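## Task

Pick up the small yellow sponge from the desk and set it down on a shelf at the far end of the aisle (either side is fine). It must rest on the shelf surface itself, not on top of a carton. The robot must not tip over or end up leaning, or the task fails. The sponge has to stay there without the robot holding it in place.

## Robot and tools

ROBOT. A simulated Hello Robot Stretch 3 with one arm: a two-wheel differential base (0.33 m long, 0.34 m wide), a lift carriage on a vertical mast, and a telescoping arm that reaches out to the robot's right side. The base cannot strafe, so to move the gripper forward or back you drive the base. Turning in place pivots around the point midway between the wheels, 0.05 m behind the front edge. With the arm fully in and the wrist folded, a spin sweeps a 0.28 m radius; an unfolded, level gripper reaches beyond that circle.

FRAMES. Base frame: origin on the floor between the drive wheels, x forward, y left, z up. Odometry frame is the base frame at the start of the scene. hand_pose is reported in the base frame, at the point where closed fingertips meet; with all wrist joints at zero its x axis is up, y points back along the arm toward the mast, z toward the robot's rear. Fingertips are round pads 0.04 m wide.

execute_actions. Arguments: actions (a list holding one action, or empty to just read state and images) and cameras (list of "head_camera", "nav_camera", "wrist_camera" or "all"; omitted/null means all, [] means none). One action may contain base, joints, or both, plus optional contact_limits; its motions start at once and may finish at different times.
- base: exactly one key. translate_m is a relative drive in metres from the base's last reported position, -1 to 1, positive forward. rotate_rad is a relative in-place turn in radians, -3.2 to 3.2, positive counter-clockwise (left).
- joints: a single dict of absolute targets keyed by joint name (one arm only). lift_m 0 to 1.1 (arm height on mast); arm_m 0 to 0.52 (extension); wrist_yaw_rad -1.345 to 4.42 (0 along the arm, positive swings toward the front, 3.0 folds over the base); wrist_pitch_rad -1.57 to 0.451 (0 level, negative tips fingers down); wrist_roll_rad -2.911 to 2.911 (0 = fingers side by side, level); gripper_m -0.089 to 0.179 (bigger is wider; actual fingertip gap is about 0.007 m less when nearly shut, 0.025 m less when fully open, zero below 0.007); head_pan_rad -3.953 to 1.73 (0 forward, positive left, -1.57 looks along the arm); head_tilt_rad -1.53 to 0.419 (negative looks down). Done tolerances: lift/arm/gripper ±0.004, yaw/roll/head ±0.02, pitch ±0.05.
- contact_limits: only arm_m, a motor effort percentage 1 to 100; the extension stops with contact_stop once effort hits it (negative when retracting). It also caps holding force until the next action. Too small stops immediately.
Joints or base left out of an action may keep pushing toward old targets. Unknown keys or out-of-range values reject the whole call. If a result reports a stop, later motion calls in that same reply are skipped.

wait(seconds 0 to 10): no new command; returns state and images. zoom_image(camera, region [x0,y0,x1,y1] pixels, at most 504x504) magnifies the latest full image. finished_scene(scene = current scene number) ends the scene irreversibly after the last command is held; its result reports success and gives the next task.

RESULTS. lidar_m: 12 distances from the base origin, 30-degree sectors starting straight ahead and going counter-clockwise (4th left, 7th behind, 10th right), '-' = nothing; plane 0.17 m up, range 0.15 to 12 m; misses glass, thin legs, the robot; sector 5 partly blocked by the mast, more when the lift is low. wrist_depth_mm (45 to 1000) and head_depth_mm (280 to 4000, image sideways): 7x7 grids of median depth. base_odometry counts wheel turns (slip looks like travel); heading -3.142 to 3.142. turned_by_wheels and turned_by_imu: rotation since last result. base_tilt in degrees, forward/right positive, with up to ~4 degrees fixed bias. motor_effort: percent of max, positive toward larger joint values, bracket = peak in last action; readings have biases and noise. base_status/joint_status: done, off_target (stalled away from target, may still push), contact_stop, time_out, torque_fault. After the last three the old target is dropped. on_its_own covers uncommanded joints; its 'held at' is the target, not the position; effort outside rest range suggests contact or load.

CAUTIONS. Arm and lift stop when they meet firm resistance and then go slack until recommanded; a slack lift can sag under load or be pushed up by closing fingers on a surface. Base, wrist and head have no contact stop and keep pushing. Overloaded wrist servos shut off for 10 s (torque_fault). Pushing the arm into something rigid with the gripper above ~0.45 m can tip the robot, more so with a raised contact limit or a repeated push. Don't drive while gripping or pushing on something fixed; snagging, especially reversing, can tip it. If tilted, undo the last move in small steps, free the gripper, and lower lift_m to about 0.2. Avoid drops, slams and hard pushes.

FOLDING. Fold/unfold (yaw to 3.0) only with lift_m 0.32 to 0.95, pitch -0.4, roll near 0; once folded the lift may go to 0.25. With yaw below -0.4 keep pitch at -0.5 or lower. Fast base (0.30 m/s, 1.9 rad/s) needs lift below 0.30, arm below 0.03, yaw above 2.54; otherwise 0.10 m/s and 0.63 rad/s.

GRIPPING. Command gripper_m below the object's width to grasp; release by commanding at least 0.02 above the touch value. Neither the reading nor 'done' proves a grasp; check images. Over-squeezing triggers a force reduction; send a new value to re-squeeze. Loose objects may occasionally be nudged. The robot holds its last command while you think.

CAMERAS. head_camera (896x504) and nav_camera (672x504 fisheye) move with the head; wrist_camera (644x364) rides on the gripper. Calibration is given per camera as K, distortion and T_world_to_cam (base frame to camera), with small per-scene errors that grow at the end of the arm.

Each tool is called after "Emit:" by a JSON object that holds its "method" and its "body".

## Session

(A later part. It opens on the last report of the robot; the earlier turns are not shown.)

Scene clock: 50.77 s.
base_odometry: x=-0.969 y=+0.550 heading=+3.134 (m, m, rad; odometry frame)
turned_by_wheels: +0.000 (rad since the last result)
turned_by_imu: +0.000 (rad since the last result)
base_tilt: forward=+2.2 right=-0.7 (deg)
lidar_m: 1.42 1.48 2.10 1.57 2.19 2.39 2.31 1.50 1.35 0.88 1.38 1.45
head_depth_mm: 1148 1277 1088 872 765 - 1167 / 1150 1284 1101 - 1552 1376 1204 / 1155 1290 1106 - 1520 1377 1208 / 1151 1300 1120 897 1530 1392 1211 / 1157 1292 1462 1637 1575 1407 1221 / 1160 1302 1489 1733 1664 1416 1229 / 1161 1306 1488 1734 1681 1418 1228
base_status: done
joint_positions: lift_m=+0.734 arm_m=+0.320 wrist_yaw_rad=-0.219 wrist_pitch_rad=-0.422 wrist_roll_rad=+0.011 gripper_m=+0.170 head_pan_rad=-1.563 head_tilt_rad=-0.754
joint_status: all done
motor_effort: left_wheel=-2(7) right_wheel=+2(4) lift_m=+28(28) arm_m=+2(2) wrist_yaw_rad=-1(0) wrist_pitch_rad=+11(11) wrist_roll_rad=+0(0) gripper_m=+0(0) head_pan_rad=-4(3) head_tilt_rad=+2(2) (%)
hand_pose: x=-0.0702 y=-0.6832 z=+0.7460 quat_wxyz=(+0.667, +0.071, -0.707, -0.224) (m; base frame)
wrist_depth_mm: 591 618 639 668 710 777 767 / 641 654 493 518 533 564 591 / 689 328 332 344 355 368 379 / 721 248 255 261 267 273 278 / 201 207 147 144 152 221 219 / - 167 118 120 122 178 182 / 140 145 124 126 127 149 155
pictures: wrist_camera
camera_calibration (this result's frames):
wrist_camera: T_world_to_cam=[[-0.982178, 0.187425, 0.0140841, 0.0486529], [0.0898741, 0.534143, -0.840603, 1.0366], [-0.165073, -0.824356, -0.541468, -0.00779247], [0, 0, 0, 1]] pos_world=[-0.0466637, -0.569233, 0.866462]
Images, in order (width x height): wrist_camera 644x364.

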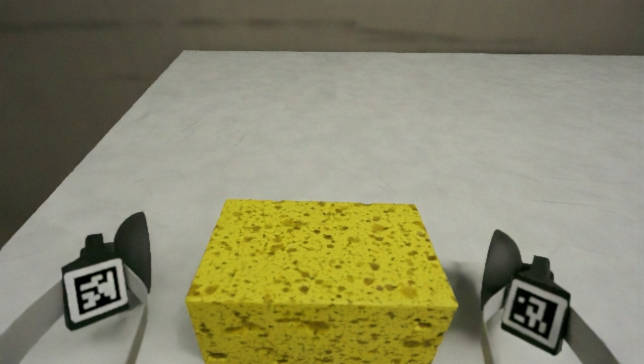

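Emit:
{"method": "execute_actions", "body": {"actions": [{"joints": {"gripper_m": 0.07}}], "cameras": ["wrist_camera"]}}

Scene clock: 52.43 s.
base_odometry: x=-0.969 y=+0.550 heading=+3.134 (m, m, rad; odometry frame)
turned_by_wheels: +0.000 (rad since the last result)
turned_by_imu: +0.000 (rad since the last result)
base_tilt: forward=+2.1 right=-0.7 (deg)
lidar_m: 1.42 1.47 2.09 1.57 2.19 2.39 2.31 1.50 1.36 0.88 1.38 1.45
head_depth_mm: 1146 1276 1088 872 760 - 1168 / 1151 1280 1097 - 1546 1384 1203 / 1149 1286 1108 - 1519 1380 1207 / 1149 1291 1120 881 1530 1396 1209 / 1158 1300 1455 1633 1576 1405 1225 / 1160 1299 1488 1735 1671 1415 1237 / 1165 1301 1479 1731 1679 1419 1232
base_status: not commanded
joint_positions: lift_m=+0.734 arm_m=+0.320 wrist_yaw_rad=-0.219 wrist_pitch_rad=-0.422 wrist_roll_rad=+0.011 gripper_m=+0.071 head_pan_rad=-1.563 head_tilt_rad=-0.754
joint_status: all done
motor_effort: left_wheel=-2(2) right_wheel=+2(3) lift_m=+28(28) arm_m=+2(2) wrist_yaw_rad=-1(1) wrist_pitch_rad=+11(11) wrist_roll_rad=+0(0) gripper_m=-17(91) head_pan_rad=-4(4) head_tilt_rad=+2(2) (%)
hand_pose: x=-0.0702 y=-0.6832 z=+0.7461 quat_wxyz=(+0.667, +0.070, -0.707, -0.223) (m; base frame)
wrist_depth_mm: 605 619 643 671 695 760 782 / 654 648 490 522 541 572 588 / 689 330 334 349 359 367 380 / 724 248 254 260 264 271 279 / 199 203 141 144 152 217 220 / 167 173 125 128 130 180 182 / 148 145 140 141 146 150 155
pictures: wrist_camera
camera_calibration (this result's frames):
wrist_camera: T_world_to_cam=[[-0.982176, 0.187434, 0.014102, 0.0486419], [0.0897795, 0.533719, -0.840882, 1.03664], [-0.165137, -0.824628, -0.541034, -0.00829905], [0, 0, 0, 1]] pos_world=[-0.0466647, -0.569236, 0.866517]
Images, in order (width x height): wrist_camera 644x364.

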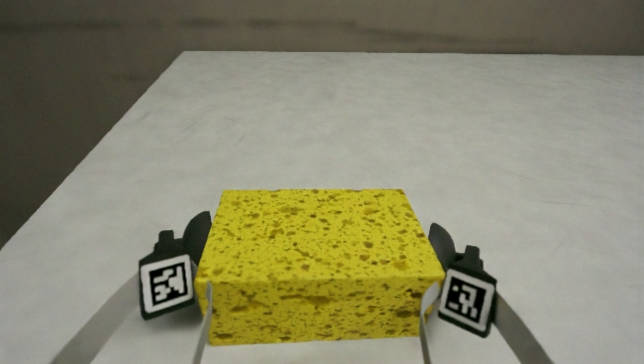

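Emit:
{"method": "execute_actions", "body": {"actions": [{"joints": {"lift_m": 0.80}}], "cameras": ["wrist_camera", "head_camera"]}}

Scene clock: 53.97 s.
base_odometry: x=-0.969 y=+0.550 heading=+3.134 (m, m, rad; odometry frame)
turned_by_wheels: +0.000 (rad since the last result)
turned_by_imu: +0.000 (rad since the last result)
base_tilt: forward=+2.1 right=-0.6 (deg)
lidar_m: 1.42 1.48 2.10 1.57 2.20 2.38 2.32 1.50 1.36 0.88 1.38 1.45
head_depth_mm: 1152 1281 1087 881 - 1379 1194 / 1149 1289 1183 - 1512 1384 1209 / 1153 1291 1182 - 1363 1383 1205 / 1151 1294 1124 877 1532 1397 1218 / 1163 1299 1453 1643 1576 1402 1218 / 1162 1301 1487 1743 1663 1411 1224 / 1163 1302 1496 1735 1669 1424 1234
base_status: not commanded
joint_positions: lift_m=+0.800 arm_m=+0.320 wrist_yaw_rad=-0.219 wrist_pitch_rad=-0.422 wrist_roll_rad=+0.011 gripper_m=+0.071 head_pan_rad=-1.563 head_tilt_rad=-0.754
joint_status: all done
motor_effort: left_wheel=-2(2) right_wheel=+2(3) lift_m=+44(47) arm_m=+2(2) wrist_yaw_rad=-1(0) wrist_pitch_rad=+11(11) wrist_roll_rad=+0(0) gripper_m=-17(17) head_pan_rad=-3(3) head_tilt_rad=+2(2) (%)
hand_pose: x=-0.0702 y=-0.6832 z=+0.8115 quat_wxyz=(+0.667, +0.070, -0.707, -0.223) (m; base frame)
wrist_depth_mm: 594 628 640 679 720 754 799 / 645 668 677 709 743 785 827 / 695 695 482 497 515 531 540 / 767 378 367 378 388 392 405 / 826 293 142 144 152 314 318 / 895 251 125 128 130 261 263 / 219 209 171 145 207 219 224
pictures: head_camera (sideways: a quarter turn clockwise sets it upright), wrist_camera
camera_calibration (this result's frames):
head_camera: T_world_to_cam=[[0.0141673, 0.660734, -0.750487, 1.0002], [0.998563, 0.0294439, 0.0447729, -0.0560165], [0.0516802, -0.750043, -0.659367, 0.817921], [0, 0, 0, 1]] pos_world=[-0.000504405, -0.0457435, 1.29246]
wrist_camera: T_world_to_cam=[[-0.982176, 0.187432, 0.0140998, 0.0477207], [0.0897801, 0.533719, -0.840882, 1.09165], [-0.165134, -0.824629, -0.541034, 0.0270914], [0, 0, 0, 1]] pos_world=[-0.0466645, -0.569238, 0.931932]
Images, in order (width x height): head_camera 896x504, wrist_camera 644x364.

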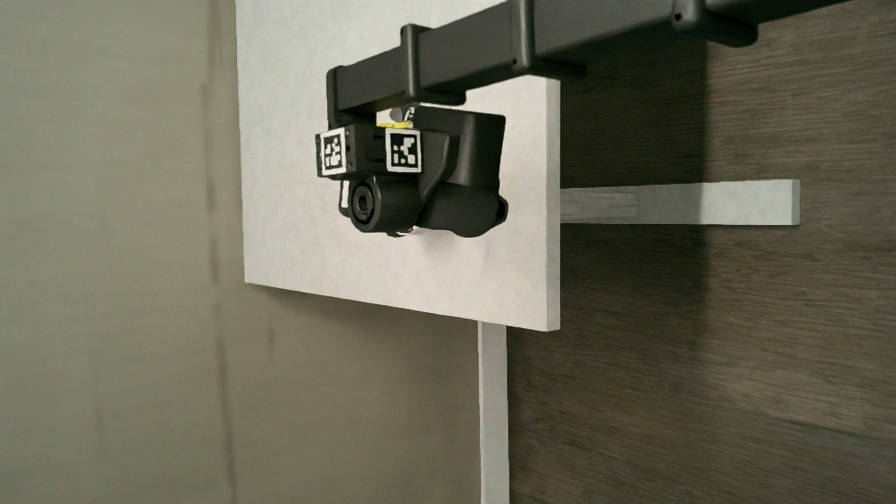

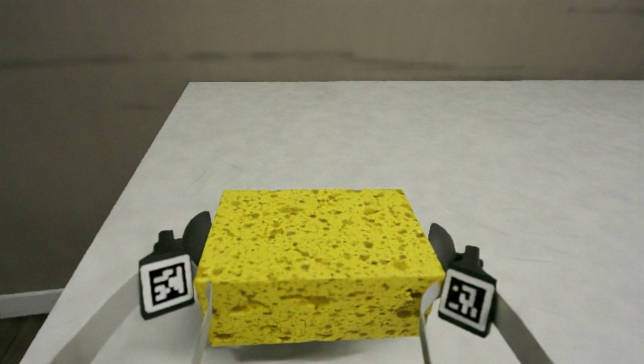

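Emit:
{"method": "execute_actions", "body": {"actions": [{"base": {"translate_m": -0.46}, "joints": {"arm_m": 0.0, "wrist_yaw_rad": 2.6, "lift_m": 0.82, "head_pan_rad": -0.8, "head_tilt_rad": -1.0}}], "cameras": ["head_camera", "wrist_camera"]}}

Scene clock: 62.17 s.
base_odometry: x=-0.509 y=+0.547 heading=+3.134 (m, m, rad; odometry frame)
turned_by_wheels: +0.000 (rad since the last result)
turned_by_imu: -0.001 (rad since the last result)
base_tilt: forward=+2.1 right=-0.6 (deg)
lidar_m: 1.88 1.98 1.64 1.61 1.66 1.92 1.85 1.17 1.15 1.31 0.96 1.90
head_depth_mm: 1281 924 785 1548 1386 1221 - / 1482 933 825 1521 1392 1250 - / 1617 937 1726 1587 1399 1254 1170 / 1779 2015 1851 1599 1413 1261 1138 / 1970 2165 1853 1604 1418 1265 1143 / 2120 2212 1876 1622 1426 1271 377 / 1990 2147 1903 1634 1421 1288 1163
base_status: done
joint_positions: lift_m=+0.820 arm_m=+0.001 wrist_yaw_rad=+2.598 wrist_pitch_rad=-0.422 wrist_roll_rad=+0.011 gripper_m=+0.071 head_pan_rad=-0.807 head_tilt_rad=-0.988
joint_status: all done
motor_effort: left_wheel=-2(8) right_wheel=+2(3) lift_m=+44(46) arm_m=-3(3) wrist_yaw_rad=+1(2) wrist_pitch_rad=+11(11) wrist_roll_rad=+0(0) gripper_m=-17(17) head_pan_rad=+4(43) head_tilt_rad=-5(23) (%)
hand_pose: x=+0.0945 y=+0.0460 z=+0.8316 quat_wxyz=(+0.328, +0.709, -0.044, +0.623) (m; base frame)
wrist_depth_mm: - - - - - - - / - - - - - - - / - - - - - - - / - - - - - - - / - - 141 144 151 - - / - - 125 128 130 - - / - 955 514 145 914 - -
pictures: head_camera (sideways: a quarter turn clockwise sets it upright), wrist_camera
camera_calibration (this result's frames):
head_camera: T_world_to_cam=[[-0.550829, 0.602778, -0.577275, 0.777945], [0.713715, 0.698748, 0.0485987, -0.0592455], [0.432664, -0.38524, -0.815102, 1.01812], [0, 0, 0, 1]] pos_world=[0.0302946, -0.0353089, 1.28184]
wrist_camera: T_world_to_cam=[[0.871382, -0.490402, 0.0141067, -0.071453], [-0.255038, -0.47736, -0.840882, 0.783558], [0.419104, 0.729132, -0.541034, 0.539803], [0, 0, 0, 1]] pos_world=[0.0358668, -0.0545892, 0.95194]
Images, in order (width x height): head_camera 896x504, wrist_camera 644x364.

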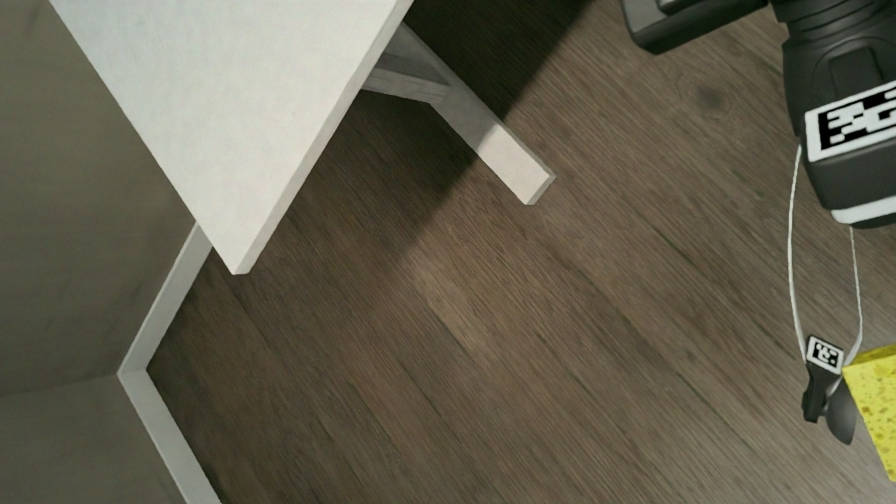

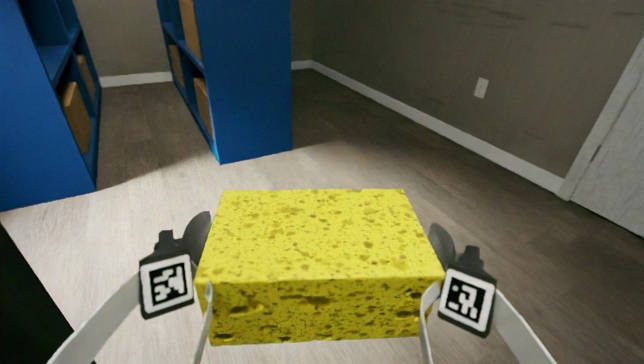

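Emit:
{"method": "execute_actions", "body": {"actions": [{"base": {"rotate_rad": 1.565}, "joints": {"lift_m": 0.28, "head_pan_rad": 0.0, "head_tilt_rad": -0.55}}]}}

Scene clock: 68.10 s.
base_odometry: x=-0.509 y=+0.547 heading=-1.584 (m, m, rad; odometry frame)
turned_by_wheels: +1.565 (rad since the last result)
turned_by_imu: +1.576 (rad since the last result)
base_tilt: forward=+2.2 right=-0.7 (deg)
lidar_m: 1.62 1.66 1.91 1.85 1.17 1.15 1.30 0.96 1.91 1.88 1.98 1.63
head_depth_mm: 1358 1469 1611 1779 1888 1588 1329 / 2145 2235 1982 2092 1936 1604 1338 / 3052 3317 3476 2693 2017 1605 1351 / 3042 3348 3476 2731 2026 1627 1353 / 2930 2418 2526 2190 1975 1631 1360 / 1396 1497 1638 1823 1959 1647 1364 / 1376 1496 1641 1804 1962 1651 1374
base_status: done
joint_positions: lift_m=+0.280 arm_m=+0.001 wrist_yaw_rad=+2.598 wrist_pitch_rad=-0.422 wrist_roll_rad=+0.011 gripper_m=+0.071 head_pan_rad=-0.007 head_tilt_rad=-0.557
joint_status: all done
motor_effort: left_wheel=-3(8) right_wheel=+3(7) lift_m=+28(38) arm_m=-2(2) wrist_yaw_rad=+2(1) wrist_pitch_rad=+11(11) wrist_roll_rad=+0(0) gripper_m=-16(17) head_pan_rad=+4(45) head_tilt_rad=+3(24) (%)
hand_pose: x=+0.0945 y=+0.0460 z=+0.2921 quat_wxyz=(+0.328, +0.709, -0.044, +0.623) (m; base frame)
wrist_depth_mm: - - - - - - - / - - - - - - - / 861 903 922 961 - - - / 681 697 704 731 743 762 767 / 557 573 141 144 152 607 628 / 469 491 125 128 131 506 514 / - - 140 145 404 425 442
pictures: head_camera (sideways: a quarter turn clockwise sets it upright), nav_camera (sideways: a quarter turn counterclockwise sets it upright), wrist_camera
camera_calibration (this result's frames):
head_camera: T_world_to_cam=[[-0.500323, 0.0227397, -0.86554, 1.15334], [-0.0231502, 0.998946, 0.0396265, -0.0430949], [0.86553, 0.0398635, -0.499269, 0.604675], [0, 0, 0, 1]] pos_world=[0.0526788, -0.00728155, 1.30186]
nav_camera: T_world_to_cam=[[0.508871, -0.00441995, 0.860832, -1.08117], [0.00925054, -0.999901, -0.0106024, 0.0638237], [0.860793, 0.0133584, -0.508779, 0.616231], [0, 0, 0, 1]] pos_world=[0.0191398, 0.0508068, 1.24491]
wrist_camera: T_world_to_cam=[[0.871383, -0.490401, 0.0141099, -0.0638416], [-0.255035, -0.477361, -0.840882, 0.32996], [0.419105, 0.729132, -0.541034, 0.247946], [0, 0, 0, 1]] pos_world=[0.0358666, -0.0545832, 0.412506]
Images, in order (width x height): head_camera 896x504, nav_camera 672x504, wrist_camera 644x364.

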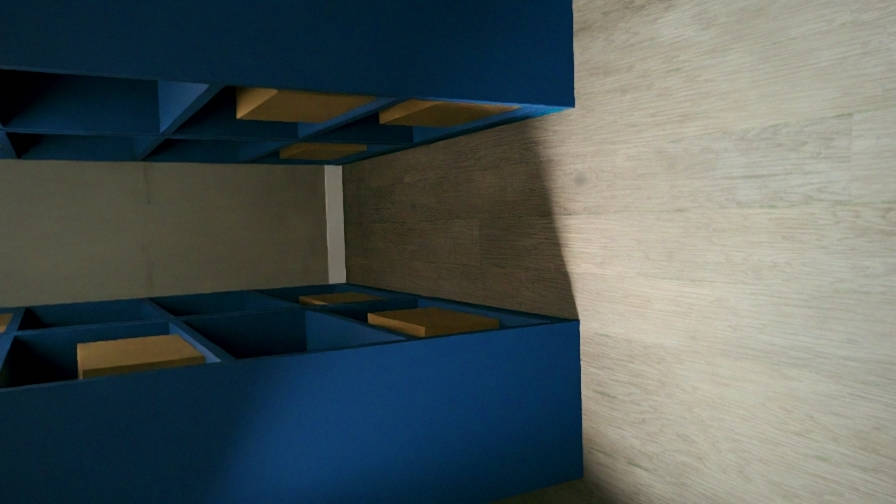

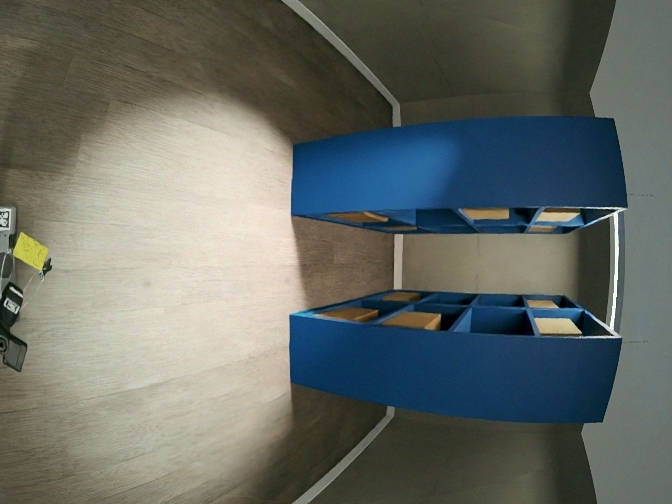

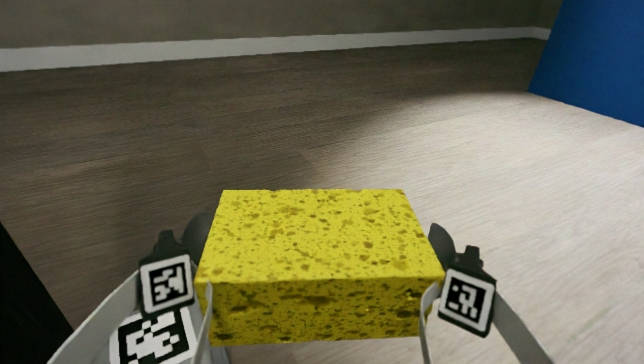

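Emit:
{"method": "zoom_image", "body": {"camera": "head_camera", "region": [200, 60, 600, 360]}}

Region (200, 60, 600, 360) of head_camera's 896x504 image, scaled by 1.260, with more detail than that image has; it fills the top 378 rows of this view, and the rest is white.

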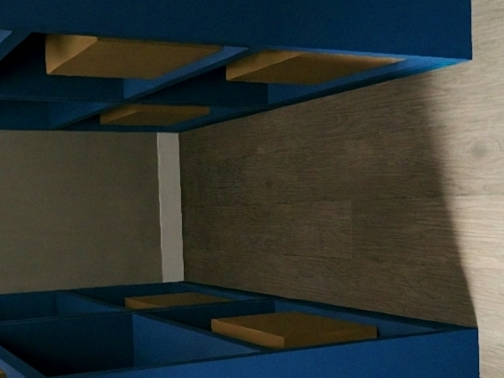

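Emit:
{"method": "execute_actions", "body": {"actions": [{"base": {"translate_m": 1.0}}], "cameras": ["head_camera", "nav_camera"]}}

Scene clock: 75.57 s.
base_odometry: x=-0.522 y=-0.453 heading=-1.584 (m, m, rad; odometry frame)
turned_by_wheels: +0.000 (rad since the last result)
turned_by_imu: +0.005 (rad since the last result)
base_tilt: forward=+2.1 right=-0.8 (deg)
lidar_m: 0.95 0.64 0.86 1.83 1.92 1.99 1.92 2.42 1.96 1.92 0.81 0.69
head_depth_mm: 1274 1363 1499 1470 1684 1458 1314 / 2124 2278 2416 2289 1935 1603 1343 / 2126 2335 2544 2670 2026 1612 1339 / 2129 2319 2572 2689 2008 1608 1355 / 2117 2252 2398 1767 1798 1583 1340 / 1251 1155 1278 1571 1205 1058 976 / 1233 811 844 779 737 805 913
base_status: done
joint_positions: lift_m=+0.280 arm_m=+0.001 wrist_yaw_rad=+2.599 wrist_pitch_rad=-0.422 wrist_roll_rad=+0.011 gripper_m=+0.071 head_pan_rad=-0.007 head_tilt_rad=-0.556
joint_status: not commanded
motor_effort: left_wheel=-3(7) right_wheel=+3(11) lift_m=+28(28) arm_m=-3(2) wrist_yaw_rad=+0(2) wrist_pitch_rad=+11(11) wrist_roll_rad=+0(0) gripper_m=-17(16) head_pan_rad=+4(4) head_tilt_rad=+3(3) (%)
hand_pose: x=+0.0944 y=+0.0460 z=+0.2921 quat_wxyz=(+0.328, +0.709, -0.044, +0.623) (m; base frame)
wrist_depth_mm: - - - - 668 511 681 / - - - - 718 564 731 / 878 905 941 954 741 638 799 / 686 686 709 732 717 702 781 / 556 569 141 144 152 604 621 / 468 489 125 128 130 510 513 / - - 141 145 402 419 442
pictures: head_camera (sideways: a quarter turn clockwise sets it upright), nav_camera (sideways: a quarter turn counterclockwise sets it upright)
camera_calibration (this result's frames):
head_camera: T_world_to_cam=[[-0.499526, 0.0227066, -0.866002, 1.15393], [-0.0232418, 0.998945, 0.0395987, -0.0430582], [0.865987, 0.039908, -0.498471, 0.603634], [0, 0, 0, 1]] pos_world=[0.0526792, -0.00727898, 1.30191]
nav_camera: T_world_to_cam=[[0.508077, -0.00438637, 0.8613, -1.08178], [0.00931545, -0.999901, -0.0105874, 0.0638038], [0.861261, 0.0134026, -0.507986, 0.615195], [0, 0, 0, 1]] pos_world=[0.0191895, 0.0508072, 1.24492]
Images, in order (width x height): head_camera 896x504, nav_camera 672x504.

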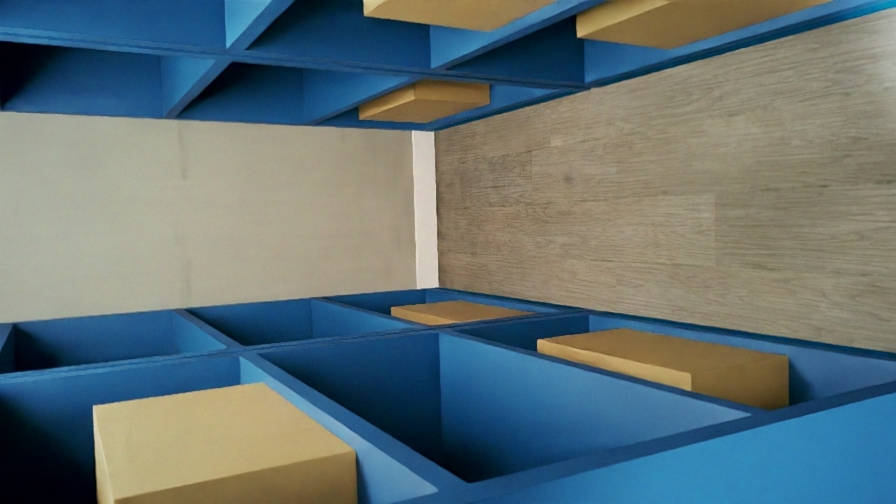

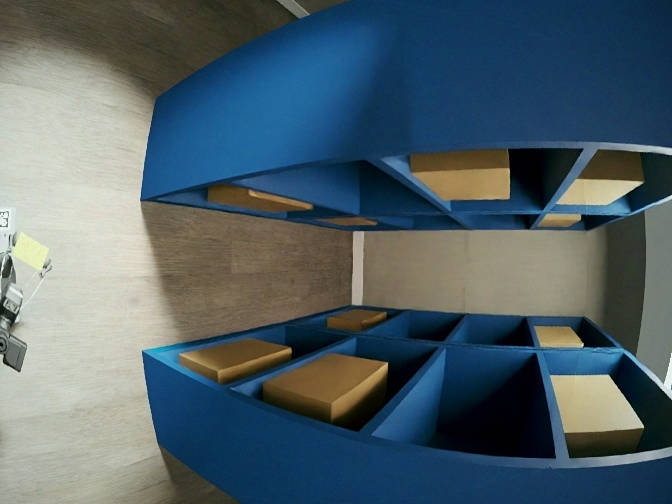

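Emit:
{"method": "zoom_image", "body": {"camera": "head_camera", "region": [400, 0, 896, 200]}}

Emit:
{"method": "zoom_image", "body": {"camera": "head_camera", "region": [400, 230, 896, 430]}}

Region (400, 0, 896, 200) of head_camera's 896x504 image, scaled by 1.016, with more detail than that image has; it fills the top 203 rows of this view, and the rest is white.

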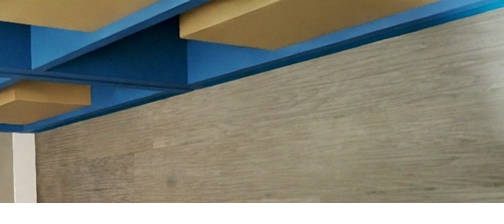

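Region (400, 230, 896, 430) of head_camera's 896x504 image, scaled by 1.016, with more detail than that image has; it fills the top 203 rows of this view, and the rest is white.

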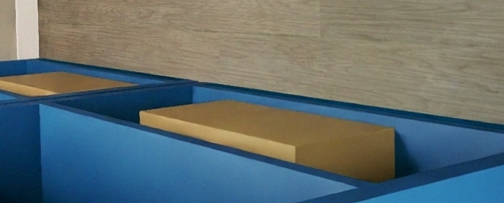

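Emit:
{"method": "execute_actions", "body": {"actions": [{"base": {"rotate_rad": -0.05}, "joints": {"head_tilt_rad": -0.75}}], "cameras": []}}

Emit:
{"method": "execute_actions", "body": {"actions": [{"base": {"translate_m": 0.7}}], "cameras": ["head_camera", "nav_camera"]}}

Scene clock: 80.53 s.
base_odometry: x=-0.522 y=-0.453 heading=-1.634 (m, m, rad; odometry frame)
turned_by_wheels: -0.050 (rad since the last result)
turned_by_imu: -0.050 (rad since the last result)
base_tilt: forward=+2.0 right=-0.6 (deg)
lidar_m: 1.14 0.64 0.82 1.82 1.89 1.99 1.92 1.92 1.99 1.92 0.85 0.68
head_depth_mm: 1228 1416 1178 1198 1266 1292 1206 / 1801 1886 1694 1853 1596 1390 1215 / 2179 2407 2536 2038 1650 1402 1221 / 2164 2449 2635 2033 1668 1414 1233 / 2195 2388 2579 1996 1665 1409 1230 / 1806 1462 1545 1349 1362 1303 1202 / 1002 963 1514 1215 866 1008 1197
base_status: done
joint_positions: lift_m=+0.280 arm_m=+0.001 wrist_yaw_rad=+2.599 wrist_pitch_rad=-0.422 wrist_roll_rad=+0.011 gripper_m=+0.071 head_pan_rad=-0.007 head_tilt_rad=-0.741
joint_status: all done
motor_effort: left_wheel=+2(6) right_wheel=-3(5) lift_m=+28(28) arm_m=-2(2) wrist_yaw_rad=+1(2) wrist_pitch_rad=+11(11) wrist_roll_rad=+0(0) gripper_m=-17(17) head_pan_rad=+4(4) head_tilt_rad=-4(17) (%)
hand_pose: x=+0.0944 y=+0.0460 z=+0.2921 quat_wxyz=(+0.328, +0.709, -0.044, +0.623) (m; base frame)
wrist_depth_mm: - - - - 636 534 777 / - - - - 696 591 814 / 895 921 945 917 722 759 924 / 681 680 719 735 700 726 781 / 560 568 141 144 152 614 619 / 476 487 124 128 130 515 512 / - - 141 146 408 427 440
pictures: none
No camera images: the call's "cameras" was empty. Leave "cameras" out to get every camera's image.

Scene clock: 84.67 s.
base_odometry: x=-0.566 y=-1.151 heading=-1.634 (m, m, rad; odometry frame)
turned_by_wheels: +0.000 (rad since the last result)
turned_by_imu: +0.004 (rad since the last result)
base_tilt: forward=+2.2 right=-0.4 (deg)
lidar_m: 1.17 0.41 0.34 0.32 0.28 2.58 2.61 2.73 0.36 0.35 0.37 0.51
head_depth_mm: 1297 1687 1485 1200 1200 1304 1181 / 1528 1692 1742 1783 1621 1400 1209 / 1539 1711 1953 2029 1662 1408 1212 / 1544 1716 1960 2051 1659 1411 1225 / 1521 1705 1934 2053 1676 1413 1230 / 1489 1645 1628 1377 1223 1300 1166 / 1425 1056 889 946 990 878 881
base_status: done
joint_positions: lift_m=+0.280 arm_m=+0.001 wrist_yaw_rad=+2.599 wrist_pitch_rad=-0.422 wrist_roll_rad=+0.011 gripper_m=+0.071 head_pan_rad=-0.007 head_tilt_rad=-0.742
joint_status: not commanded
motor_effort: left_wheel=+2(12) right_wheel=-2(6) lift_m=+28(28) arm_m=-2(2) wrist_yaw_rad=+1(2) wrist_pitch_rad=+11(11) wrist_roll_rad=+0(0) gripper_m=-16(16) head_pan_rad=+4(4) head_tilt_rad=-3(4) (%)
hand_pose: x=+0.0944 y=+0.0460 z=+0.2921 quat_wxyz=(+0.328, +0.709, -0.044, +0.623) (m; base frame)
wrist_depth_mm: 548 611 541 469 513 621 722 / 561 638 517 396 478 636 827 / 472 681 595 436 534 703 925 / 426 567 554 440 601 728 767 / 363 468 141 144 152 613 623 / 343 397 125 128 130 507 514 / - - 141 145 405 427 432
pictures: head_camera (sideways: a quarter turn clockwise sets it upright), nav_camera (sideways: a quarter turn counterclockwise sets it upright)
camera_calibration (this result's frames):
head_camera: T_world_to_cam=[[-0.651033, 0.0237123, -0.758679, 1.01494], [-0.0154727, 0.99889, 0.0444973, -0.0494728], [0.758892, 0.040708, -0.649943, 0.801348], [0, 0, 0, 1]] pos_world=[0.0518567, -0.00726992, 1.29305]
nav_camera: T_world_to_cam=[[0.658568, -0.00538444, 0.752502, -0.940859], [0.00715052, -0.999884, -0.0134125, 0.0674921], [0.752487, 0.0142138, -0.658454, 0.81161], [0, 0, 0, 1]] pos_world=[0.00841109, 0.0508823, 1.24331]
Images, in order (width x height): head_camera 896x504, nav_camera 672x504.

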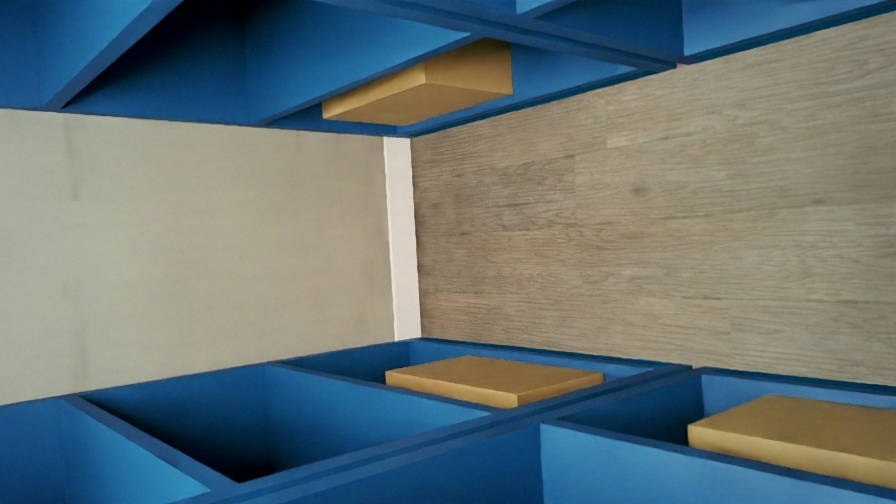

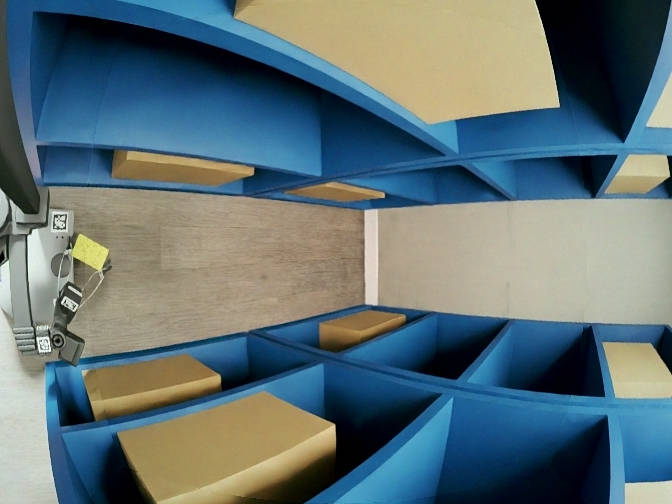

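Emit:
{"method": "execute_actions", "body": {"actions": [{"base": {"translate_m": 0.75}, "joints": {"head_pan_rad": -0.6, "head_tilt_rad": -0.5}}], "cameras": ["head_camera", "nav_camera"]}}

Scene clock: 90.50 s.
base_odometry: x=-0.613 y=-1.900 heading=-1.634 (m, m, rad; odometry frame)
turned_by_wheels: +0.000 (rad since the last result)
turned_by_imu: +0.004 (rad since the last result)
base_tilt: forward=+2.2 right=-0.6 (deg)
lidar_m: 0.99 0.42 0.29 0.27 0.36 0.41 3.33 0.51 0.45 0.33 0.35 0.58
head_depth_mm: 845 894 925 675 499 950 807 / 932 998 1012 683 541 981 809 / 1015 1097 1094 692 1130 985 836 / 970 1043 1072 702 1259 994 1022 / 913 977 1024 844 1198 1102 1301 / 863 921 973 1067 1170 1294 1379 / 829 897 971 1043 1126 1211 1308
base_status: done
joint_positions: lift_m=+0.280 arm_m=+0.001 wrist_yaw_rad=+2.599 wrist_pitch_rad=-0.422 wrist_roll_rad=+0.011 gripper_m=+0.071 head_pan_rad=-0.593 head_tilt_rad=-0.507
joint_status: all done
motor_effort: left_wheel=+1(12) right_wheel=-2(7) lift_m=+28(28) arm_m=-2(2) wrist_yaw_rad=+1(2) wrist_pitch_rad=+11(11) wrist_roll_rad=+0(0) gripper_m=-17(17) head_pan_rad=-4(38) head_tilt_rad=+3(21) (%)
hand_pose: x=+0.0944 y=+0.0460 z=+0.2921 quat_wxyz=(+0.328, +0.709, -0.044, +0.623) (m; base frame)
wrist_depth_mm: 544 273 554 477 518 754 671 / 578 288 565 422 491 763 723 / 623 314 575 473 553 796 756 / 517 520 380 481 604 724 731 / 443 444 142 144 152 604 620 / 383 398 124 128 130 502 509 / - - 141 145 404 421 440
pictures: head_camera (sideways: a quarter turn clockwise sets it upright), nav_camera (sideways: a quarter turn counterclockwise sets it upright)
camera_calibration (this result's frames):
head_camera: T_world_to_cam=[[-0.367862, 0.271079, -0.889491, 1.18377], [0.531513, 0.846194, 0.0380688, -0.0444529], [0.763001, -0.458772, -0.455364, 0.548173], [0, 0, 0, 1]] pos_world=[0.0408333, -0.031792, 1.30426]
nav_camera: T_world_to_cam=[[0.385301, -0.260668, 0.885209, -1.11221], [-0.544812, -0.838501, -0.00977591, 0.0661283], [0.744797, -0.478506, -0.465091, 0.560092], [0, 0, 0, 1]] pos_world=[0.0474096, 0.0335375, 1.24568]
Images, in order (width x height): head_camera 896x504, nav_camera 672x504.

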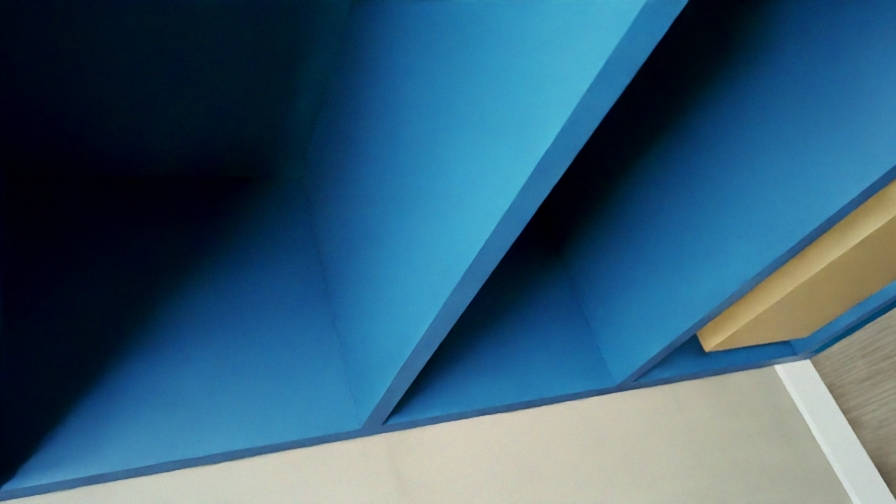

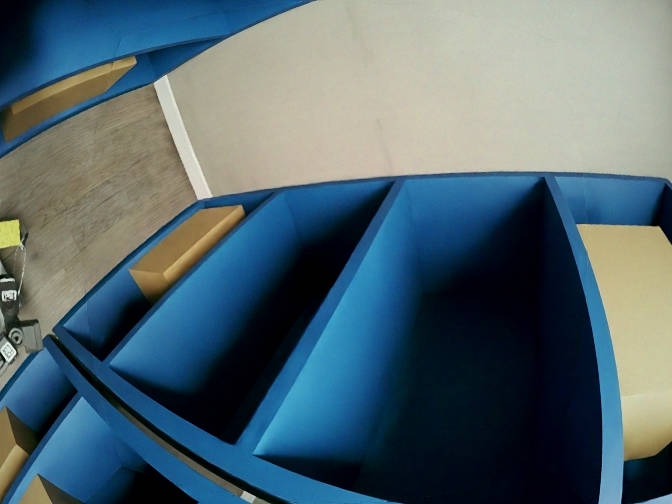

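Emit:
{"method": "execute_actions", "body": {"actions": [{"base": {"translate_m": 0.6}, "joints": {"lift_m": 0.58, "wrist_yaw_rad": 1.7, "head_pan_rad": -1.2, "head_tilt_rad": -0.8}}]}}

Scene clock: 99.30 s.
base_odometry: x=-0.651 y=-2.499 heading=-1.634 (m, m, rad; odometry frame)
turned_by_wheels: +0.000 (rad since the last result)
turned_by_imu: +0.003 (rad since the last result)
base_tilt: forward=+2.2 right=-0.6 (deg)
lidar_m: 0.39 0.41 0.48 0.30 0.31 0.42 1.14 0.59 0.36 0.35 0.36 0.41
head_depth_mm: 651 696 533 429 877 787 717 / 672 714 538 433 901 790 844 / 694 723 544 436 923 797 895 / 721 732 549 453 929 799 981 / 661 678 555 470 896 822 1076 / 553 588 560 490 739 824 996 / 475 503 522 539 654 751 820
base_status: done
joint_positions: lift_m=+0.580 arm_m=+0.001 wrist_yaw_rad=+1.702 wrist_pitch_rad=-0.422 wrist_roll_rad=+0.011 gripper_m=+0.071 head_pan_rad=-1.193 head_tilt_rad=-0.790
joint_status: all done
motor_effort: left_wheel=+1(11) right_wheel=-1(6) lift_m=+44(45) arm_m=-3(2) wrist_yaw_rad=-2(3) wrist_pitch_rad=+11(11) wrist_roll_rad=+0(0) gripper_m=-16(17) head_pan_rad=-3(39) head_tilt_rad=-4(23) (%)
hand_pose: x=+0.2007 y=-0.1165 z=+0.5915 quat_wxyz=(+0.566, +0.620, -0.347, +0.419) (m; base frame)
wrist_depth_mm: 315 304 293 283 272 265 253 / 346 330 318 309 295 286 259 / 384 370 350 336 323 313 258 / 419 410 383 359 348 341 278 / 454 464 141 143 152 366 272 / 491 530 125 128 130 357 240 / 562 610 356 145 498 414 371
pictures: head_camera (sideways: a quarter turn clockwise sets it upright), nav_camera (sideways: a quarter turn counterclockwise sets it upright), wrist_camera
camera_calibration (this result's frames):
head_camera: T_world_to_cam=[[-0.235463, 0.645785, -0.726305, 0.97021], [0.920956, 0.386997, 0.0455256, -0.056521], [0.310478, -0.658175, -0.685863, 0.850806], [0, 0, 0, 1]] pos_world=[0.016346, -0.044694, 1.29078]
nav_camera: T_world_to_cam=[[0.255166, -0.64561, 0.719776, -0.895747], [-0.924442, -0.381062, -0.0140751, 0.0740367], [0.283366, -0.6618, -0.694063, 0.860789], [0, 0, 0, 1]] pos_world=[0.0530883, 0.0195798, 1.24322]
wrist_camera: T_world_to_cam=[[0.160992, -0.986855, 0.014108, -0.155545], [-0.532118, -0.0988288, -0.840883, 0.630946], [0.831223, 0.127868, -0.541034, 0.331186], [0, 0, 0, 1]] pos_world=[0.0854897, -0.133492, 0.711928]
Images, in order (width x height): head_camera 896x504, nav_camera 672x504, wrist_camera 644x364.

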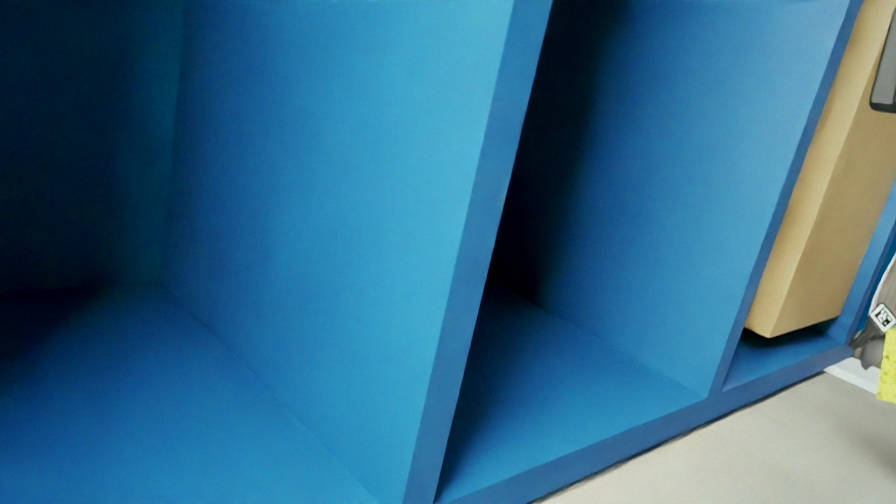

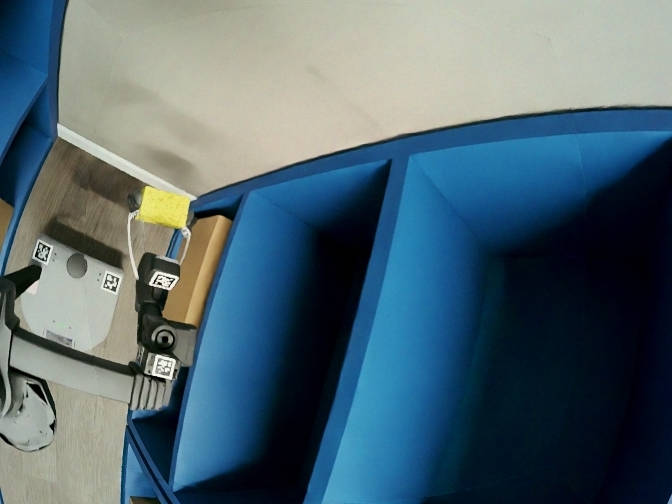

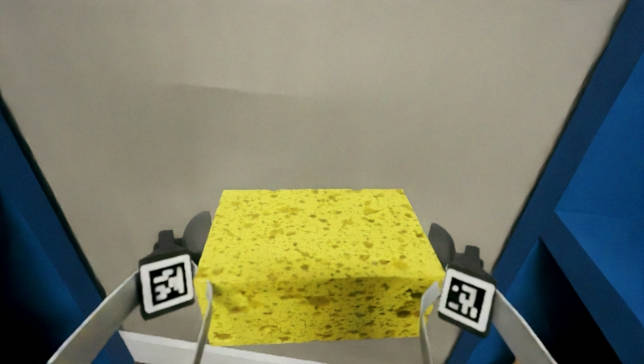

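Emit:
{"method": "execute_actions", "body": {"actions": [{"joints": {"wrist_yaw_rad": 0.0, "arm_m": 0.12, "head_pan_rad": -1.5, "head_tilt_rad": -1.0}}]}}

Scene clock: 102.60 s.
base_odometry: x=-0.651 y=-2.499 heading=-1.634 (m, m, rad; odometry frame)
turned_by_wheels: +0.000 (rad since the last result)
turned_by_imu: +0.000 (rad since the last result)
base_tilt: forward=+2.2 right=-0.4 (deg)
lidar_m: 0.39 0.41 0.48 0.30 0.31 0.42 1.14 0.59 0.36 0.35 0.36 0.41
head_depth_mm: 577 475 411 910 817 - - / 582 479 415 919 842 1165 1153 / 589 483 418 923 - 1164 1159 / 595 487 422 928 817 1107 1158 / 602 492 424 936 820 1130 1140 / 608 496 428 945 828 1175 1151 / 614 500 431 903 829 1003 1063
base_status: not commanded
joint_positions: lift_m=+0.580 arm_m=+0.120 wrist_yaw_rad=+0.002 wrist_pitch_rad=-0.422 wrist_roll_rad=+0.011 gripper_m=+0.071 head_pan_rad=-1.493 head_tilt_rad=-0.988
joint_status: all done
motor_effort: left_wheel=+1(1) right_wheel=-2(2) lift_m=+44(44) arm_m=+3(2) wrist_yaw_rad=-2(4) wrist_pitch_rad=+11(11) wrist_roll_rad=+0(0) gripper_m=-17(16) head_pan_rad=-3(28) head_tilt_rad=-5(21) (%)
hand_pose: x=-0.0211 y=-0.4886 z=+0.5915 quat_wxyz=(+0.688, +0.148, -0.695, -0.148) (m; base frame)
wrist_depth_mm: 369 368 371 367 371 367 367 / 398 404 402 399 402 401 403 / 390 404 415 424 422 423 438 / 300 307 312 318 329 335 342 / 242 247 142 144 152 265 270 / 204 212 125 128 131 219 223 / 180 177 155 145 175 185 190
pictures: head_camera (sideways: a quarter turn clockwise sets it upright), nav_camera (sideways: a quarter turn counterclockwise sets it upright), wrist_camera
camera_calibration (this result's frames):
head_camera: T_world_to_cam=[[-0.0442938, 0.815281, -0.577368, 0.774977], [0.994893, 0.0884678, 0.0485974, -0.0609591], [0.0906991, -0.572267, -0.815036, 1.02012], [0, 0, 0, 1]] pos_world=[0.00245022, -0.0426494, 1.28185]
nav_camera: T_world_to_cam=[[0.0630592, -0.819518, 0.569573, -0.698861], [-0.99598, -0.088052, -0.0164236, 0.0775266], [0.0636115, -0.566248, -0.821776, 1.0282], [0, 0, 0, 1]] pos_world=[0.0558791, 0.0163148, 1.24428]
wrist_camera: T_world_to_cam=[[-0.999371, -0.0325326, 0.0141043, -0.0452567], [-0.0294597, 0.540415, -0.840883, 0.799126], [0.019734, -0.840769, -0.541034, 0.0726744], [0, 0, 0, 1]] pos_world=[-0.0231204, -0.37223, 0.711928]
Images, in order (width x height): head_camera 896x504, nav_camera 672x504, wrist_camera 644x364.

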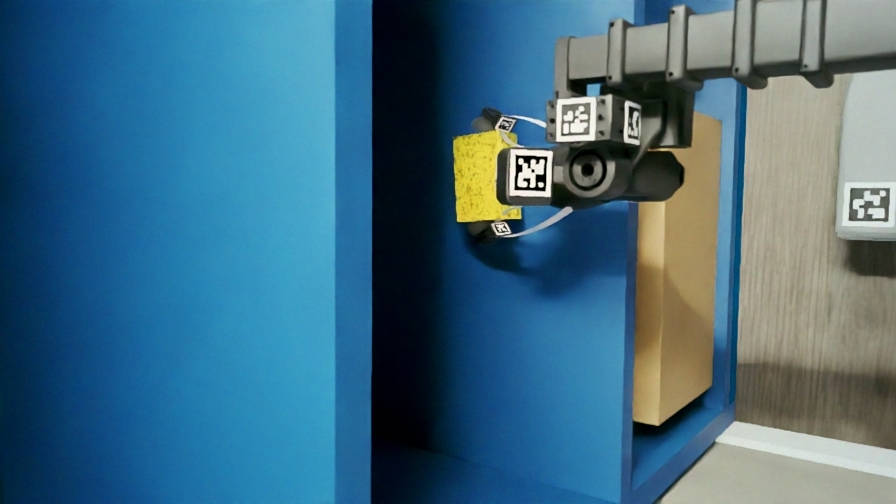

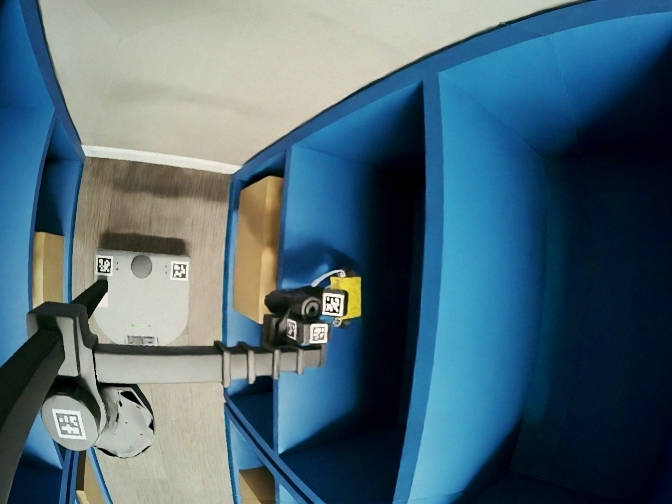

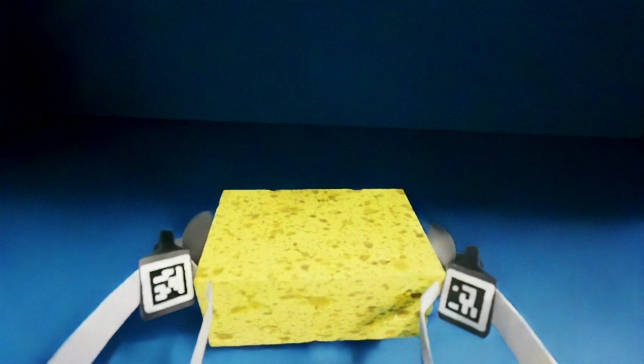

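Emit:
{"method": "execute_actions", "body": {"actions": [{"joints": {"lift_m": 0.554}}], "cameras": ["head_camera", "wrist_camera"]}}

Scene clock: 104.03 s.
base_odometry: x=-0.651 y=-2.499 heading=-1.634 (m, m, rad; odometry frame)
turned_by_wheels: +0.000 (rad since the last result)
turned_by_imu: +0.000 (rad since the last result)
base_tilt: forward=+2.2 right=-0.5 (deg)
lidar_m: 0.39 0.41 0.48 0.30 0.31 0.42 1.14 0.59 0.36 0.35 0.36 0.41
head_depth_mm: 575 475 412 908 816 - - / 583 479 415 921 831 1164 1153 / 590 482 418 921 - 1165 1155 / 597 488 421 928 817 1104 1149 / 600 491 424 935 823 1127 1146 / 608 495 428 934 821 1172 1147 / 612 500 431 906 825 1004 1061
base_status: not commanded
joint_positions: lift_m=+0.554 arm_m=+0.120 wrist_yaw_rad=+0.002 wrist_pitch_rad=-0.422 wrist_roll_rad=+0.011 gripper_m=+0.071 head_pan_rad=-1.493 head_tilt_rad=-0.988
joint_status: all done
motor_effort: left_wheel=+1(1) right_wheel=-2(2) lift_m=+28(38) arm_m=+2(3) wrist_yaw_rad=-2(2) wrist_pitch_rad=+11(11) wrist_roll_rad=+0(0) gripper_m=-16(17) head_pan_rad=-4(3) head_tilt_rad=-4(5) (%)
hand_pose: x=-0.0211 y=-0.4886 z=+0.5661 quat_wxyz=(+0.688, +0.148, -0.695, -0.149) (m; base frame)
wrist_depth_mm: 372 369 370 371 368 370 372 / 398 404 398 403 402 406 402 / 334 343 355 364 375 386 405 / 256 263 266 272 280 287 292 / 208 214 141 145 152 227 231 / 175 183 125 128 130 189 191 / 155 152 144 145 150 158 162
pictures: head_camera (sideways: a quarter turn clockwise sets it upright), wrist_camera
camera_calibration (this result's frames):
head_camera: T_world_to_cam=[[-0.044294, 0.815281, -0.577369, 0.774977], [0.994893, 0.0884681, 0.0485974, -0.0609591], [0.0906993, -0.572267, -0.815036, 1.02012], [0, 0, 0, 1]] pos_world=[0.00245023, -0.0426494, 1.28185]
wrist_camera: T_world_to_cam=[[-0.999374, -0.0324339, 0.0141043, -0.0448723], [-0.0294063, 0.540418, -0.840883, 0.777756], [0.0196509, -0.840771, -0.541034, 0.0589128], [0, 0, 0, 1]] pos_world=[-0.023131, -0.372237, 0.686508]
Images, in order (width x height): head_camera 896x504, wrist_camera 644x364.

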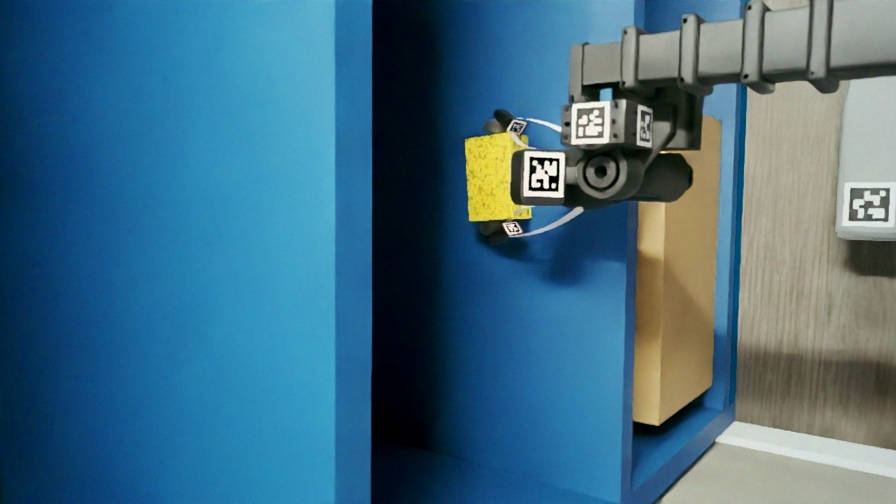

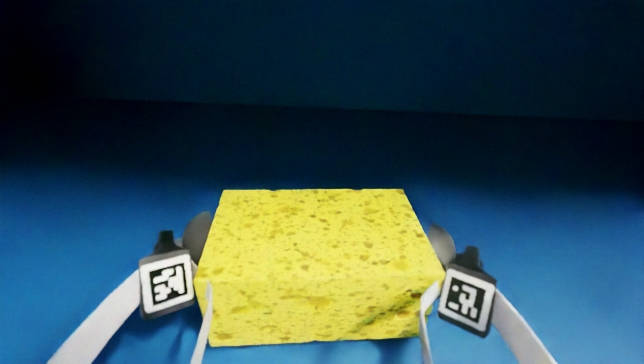

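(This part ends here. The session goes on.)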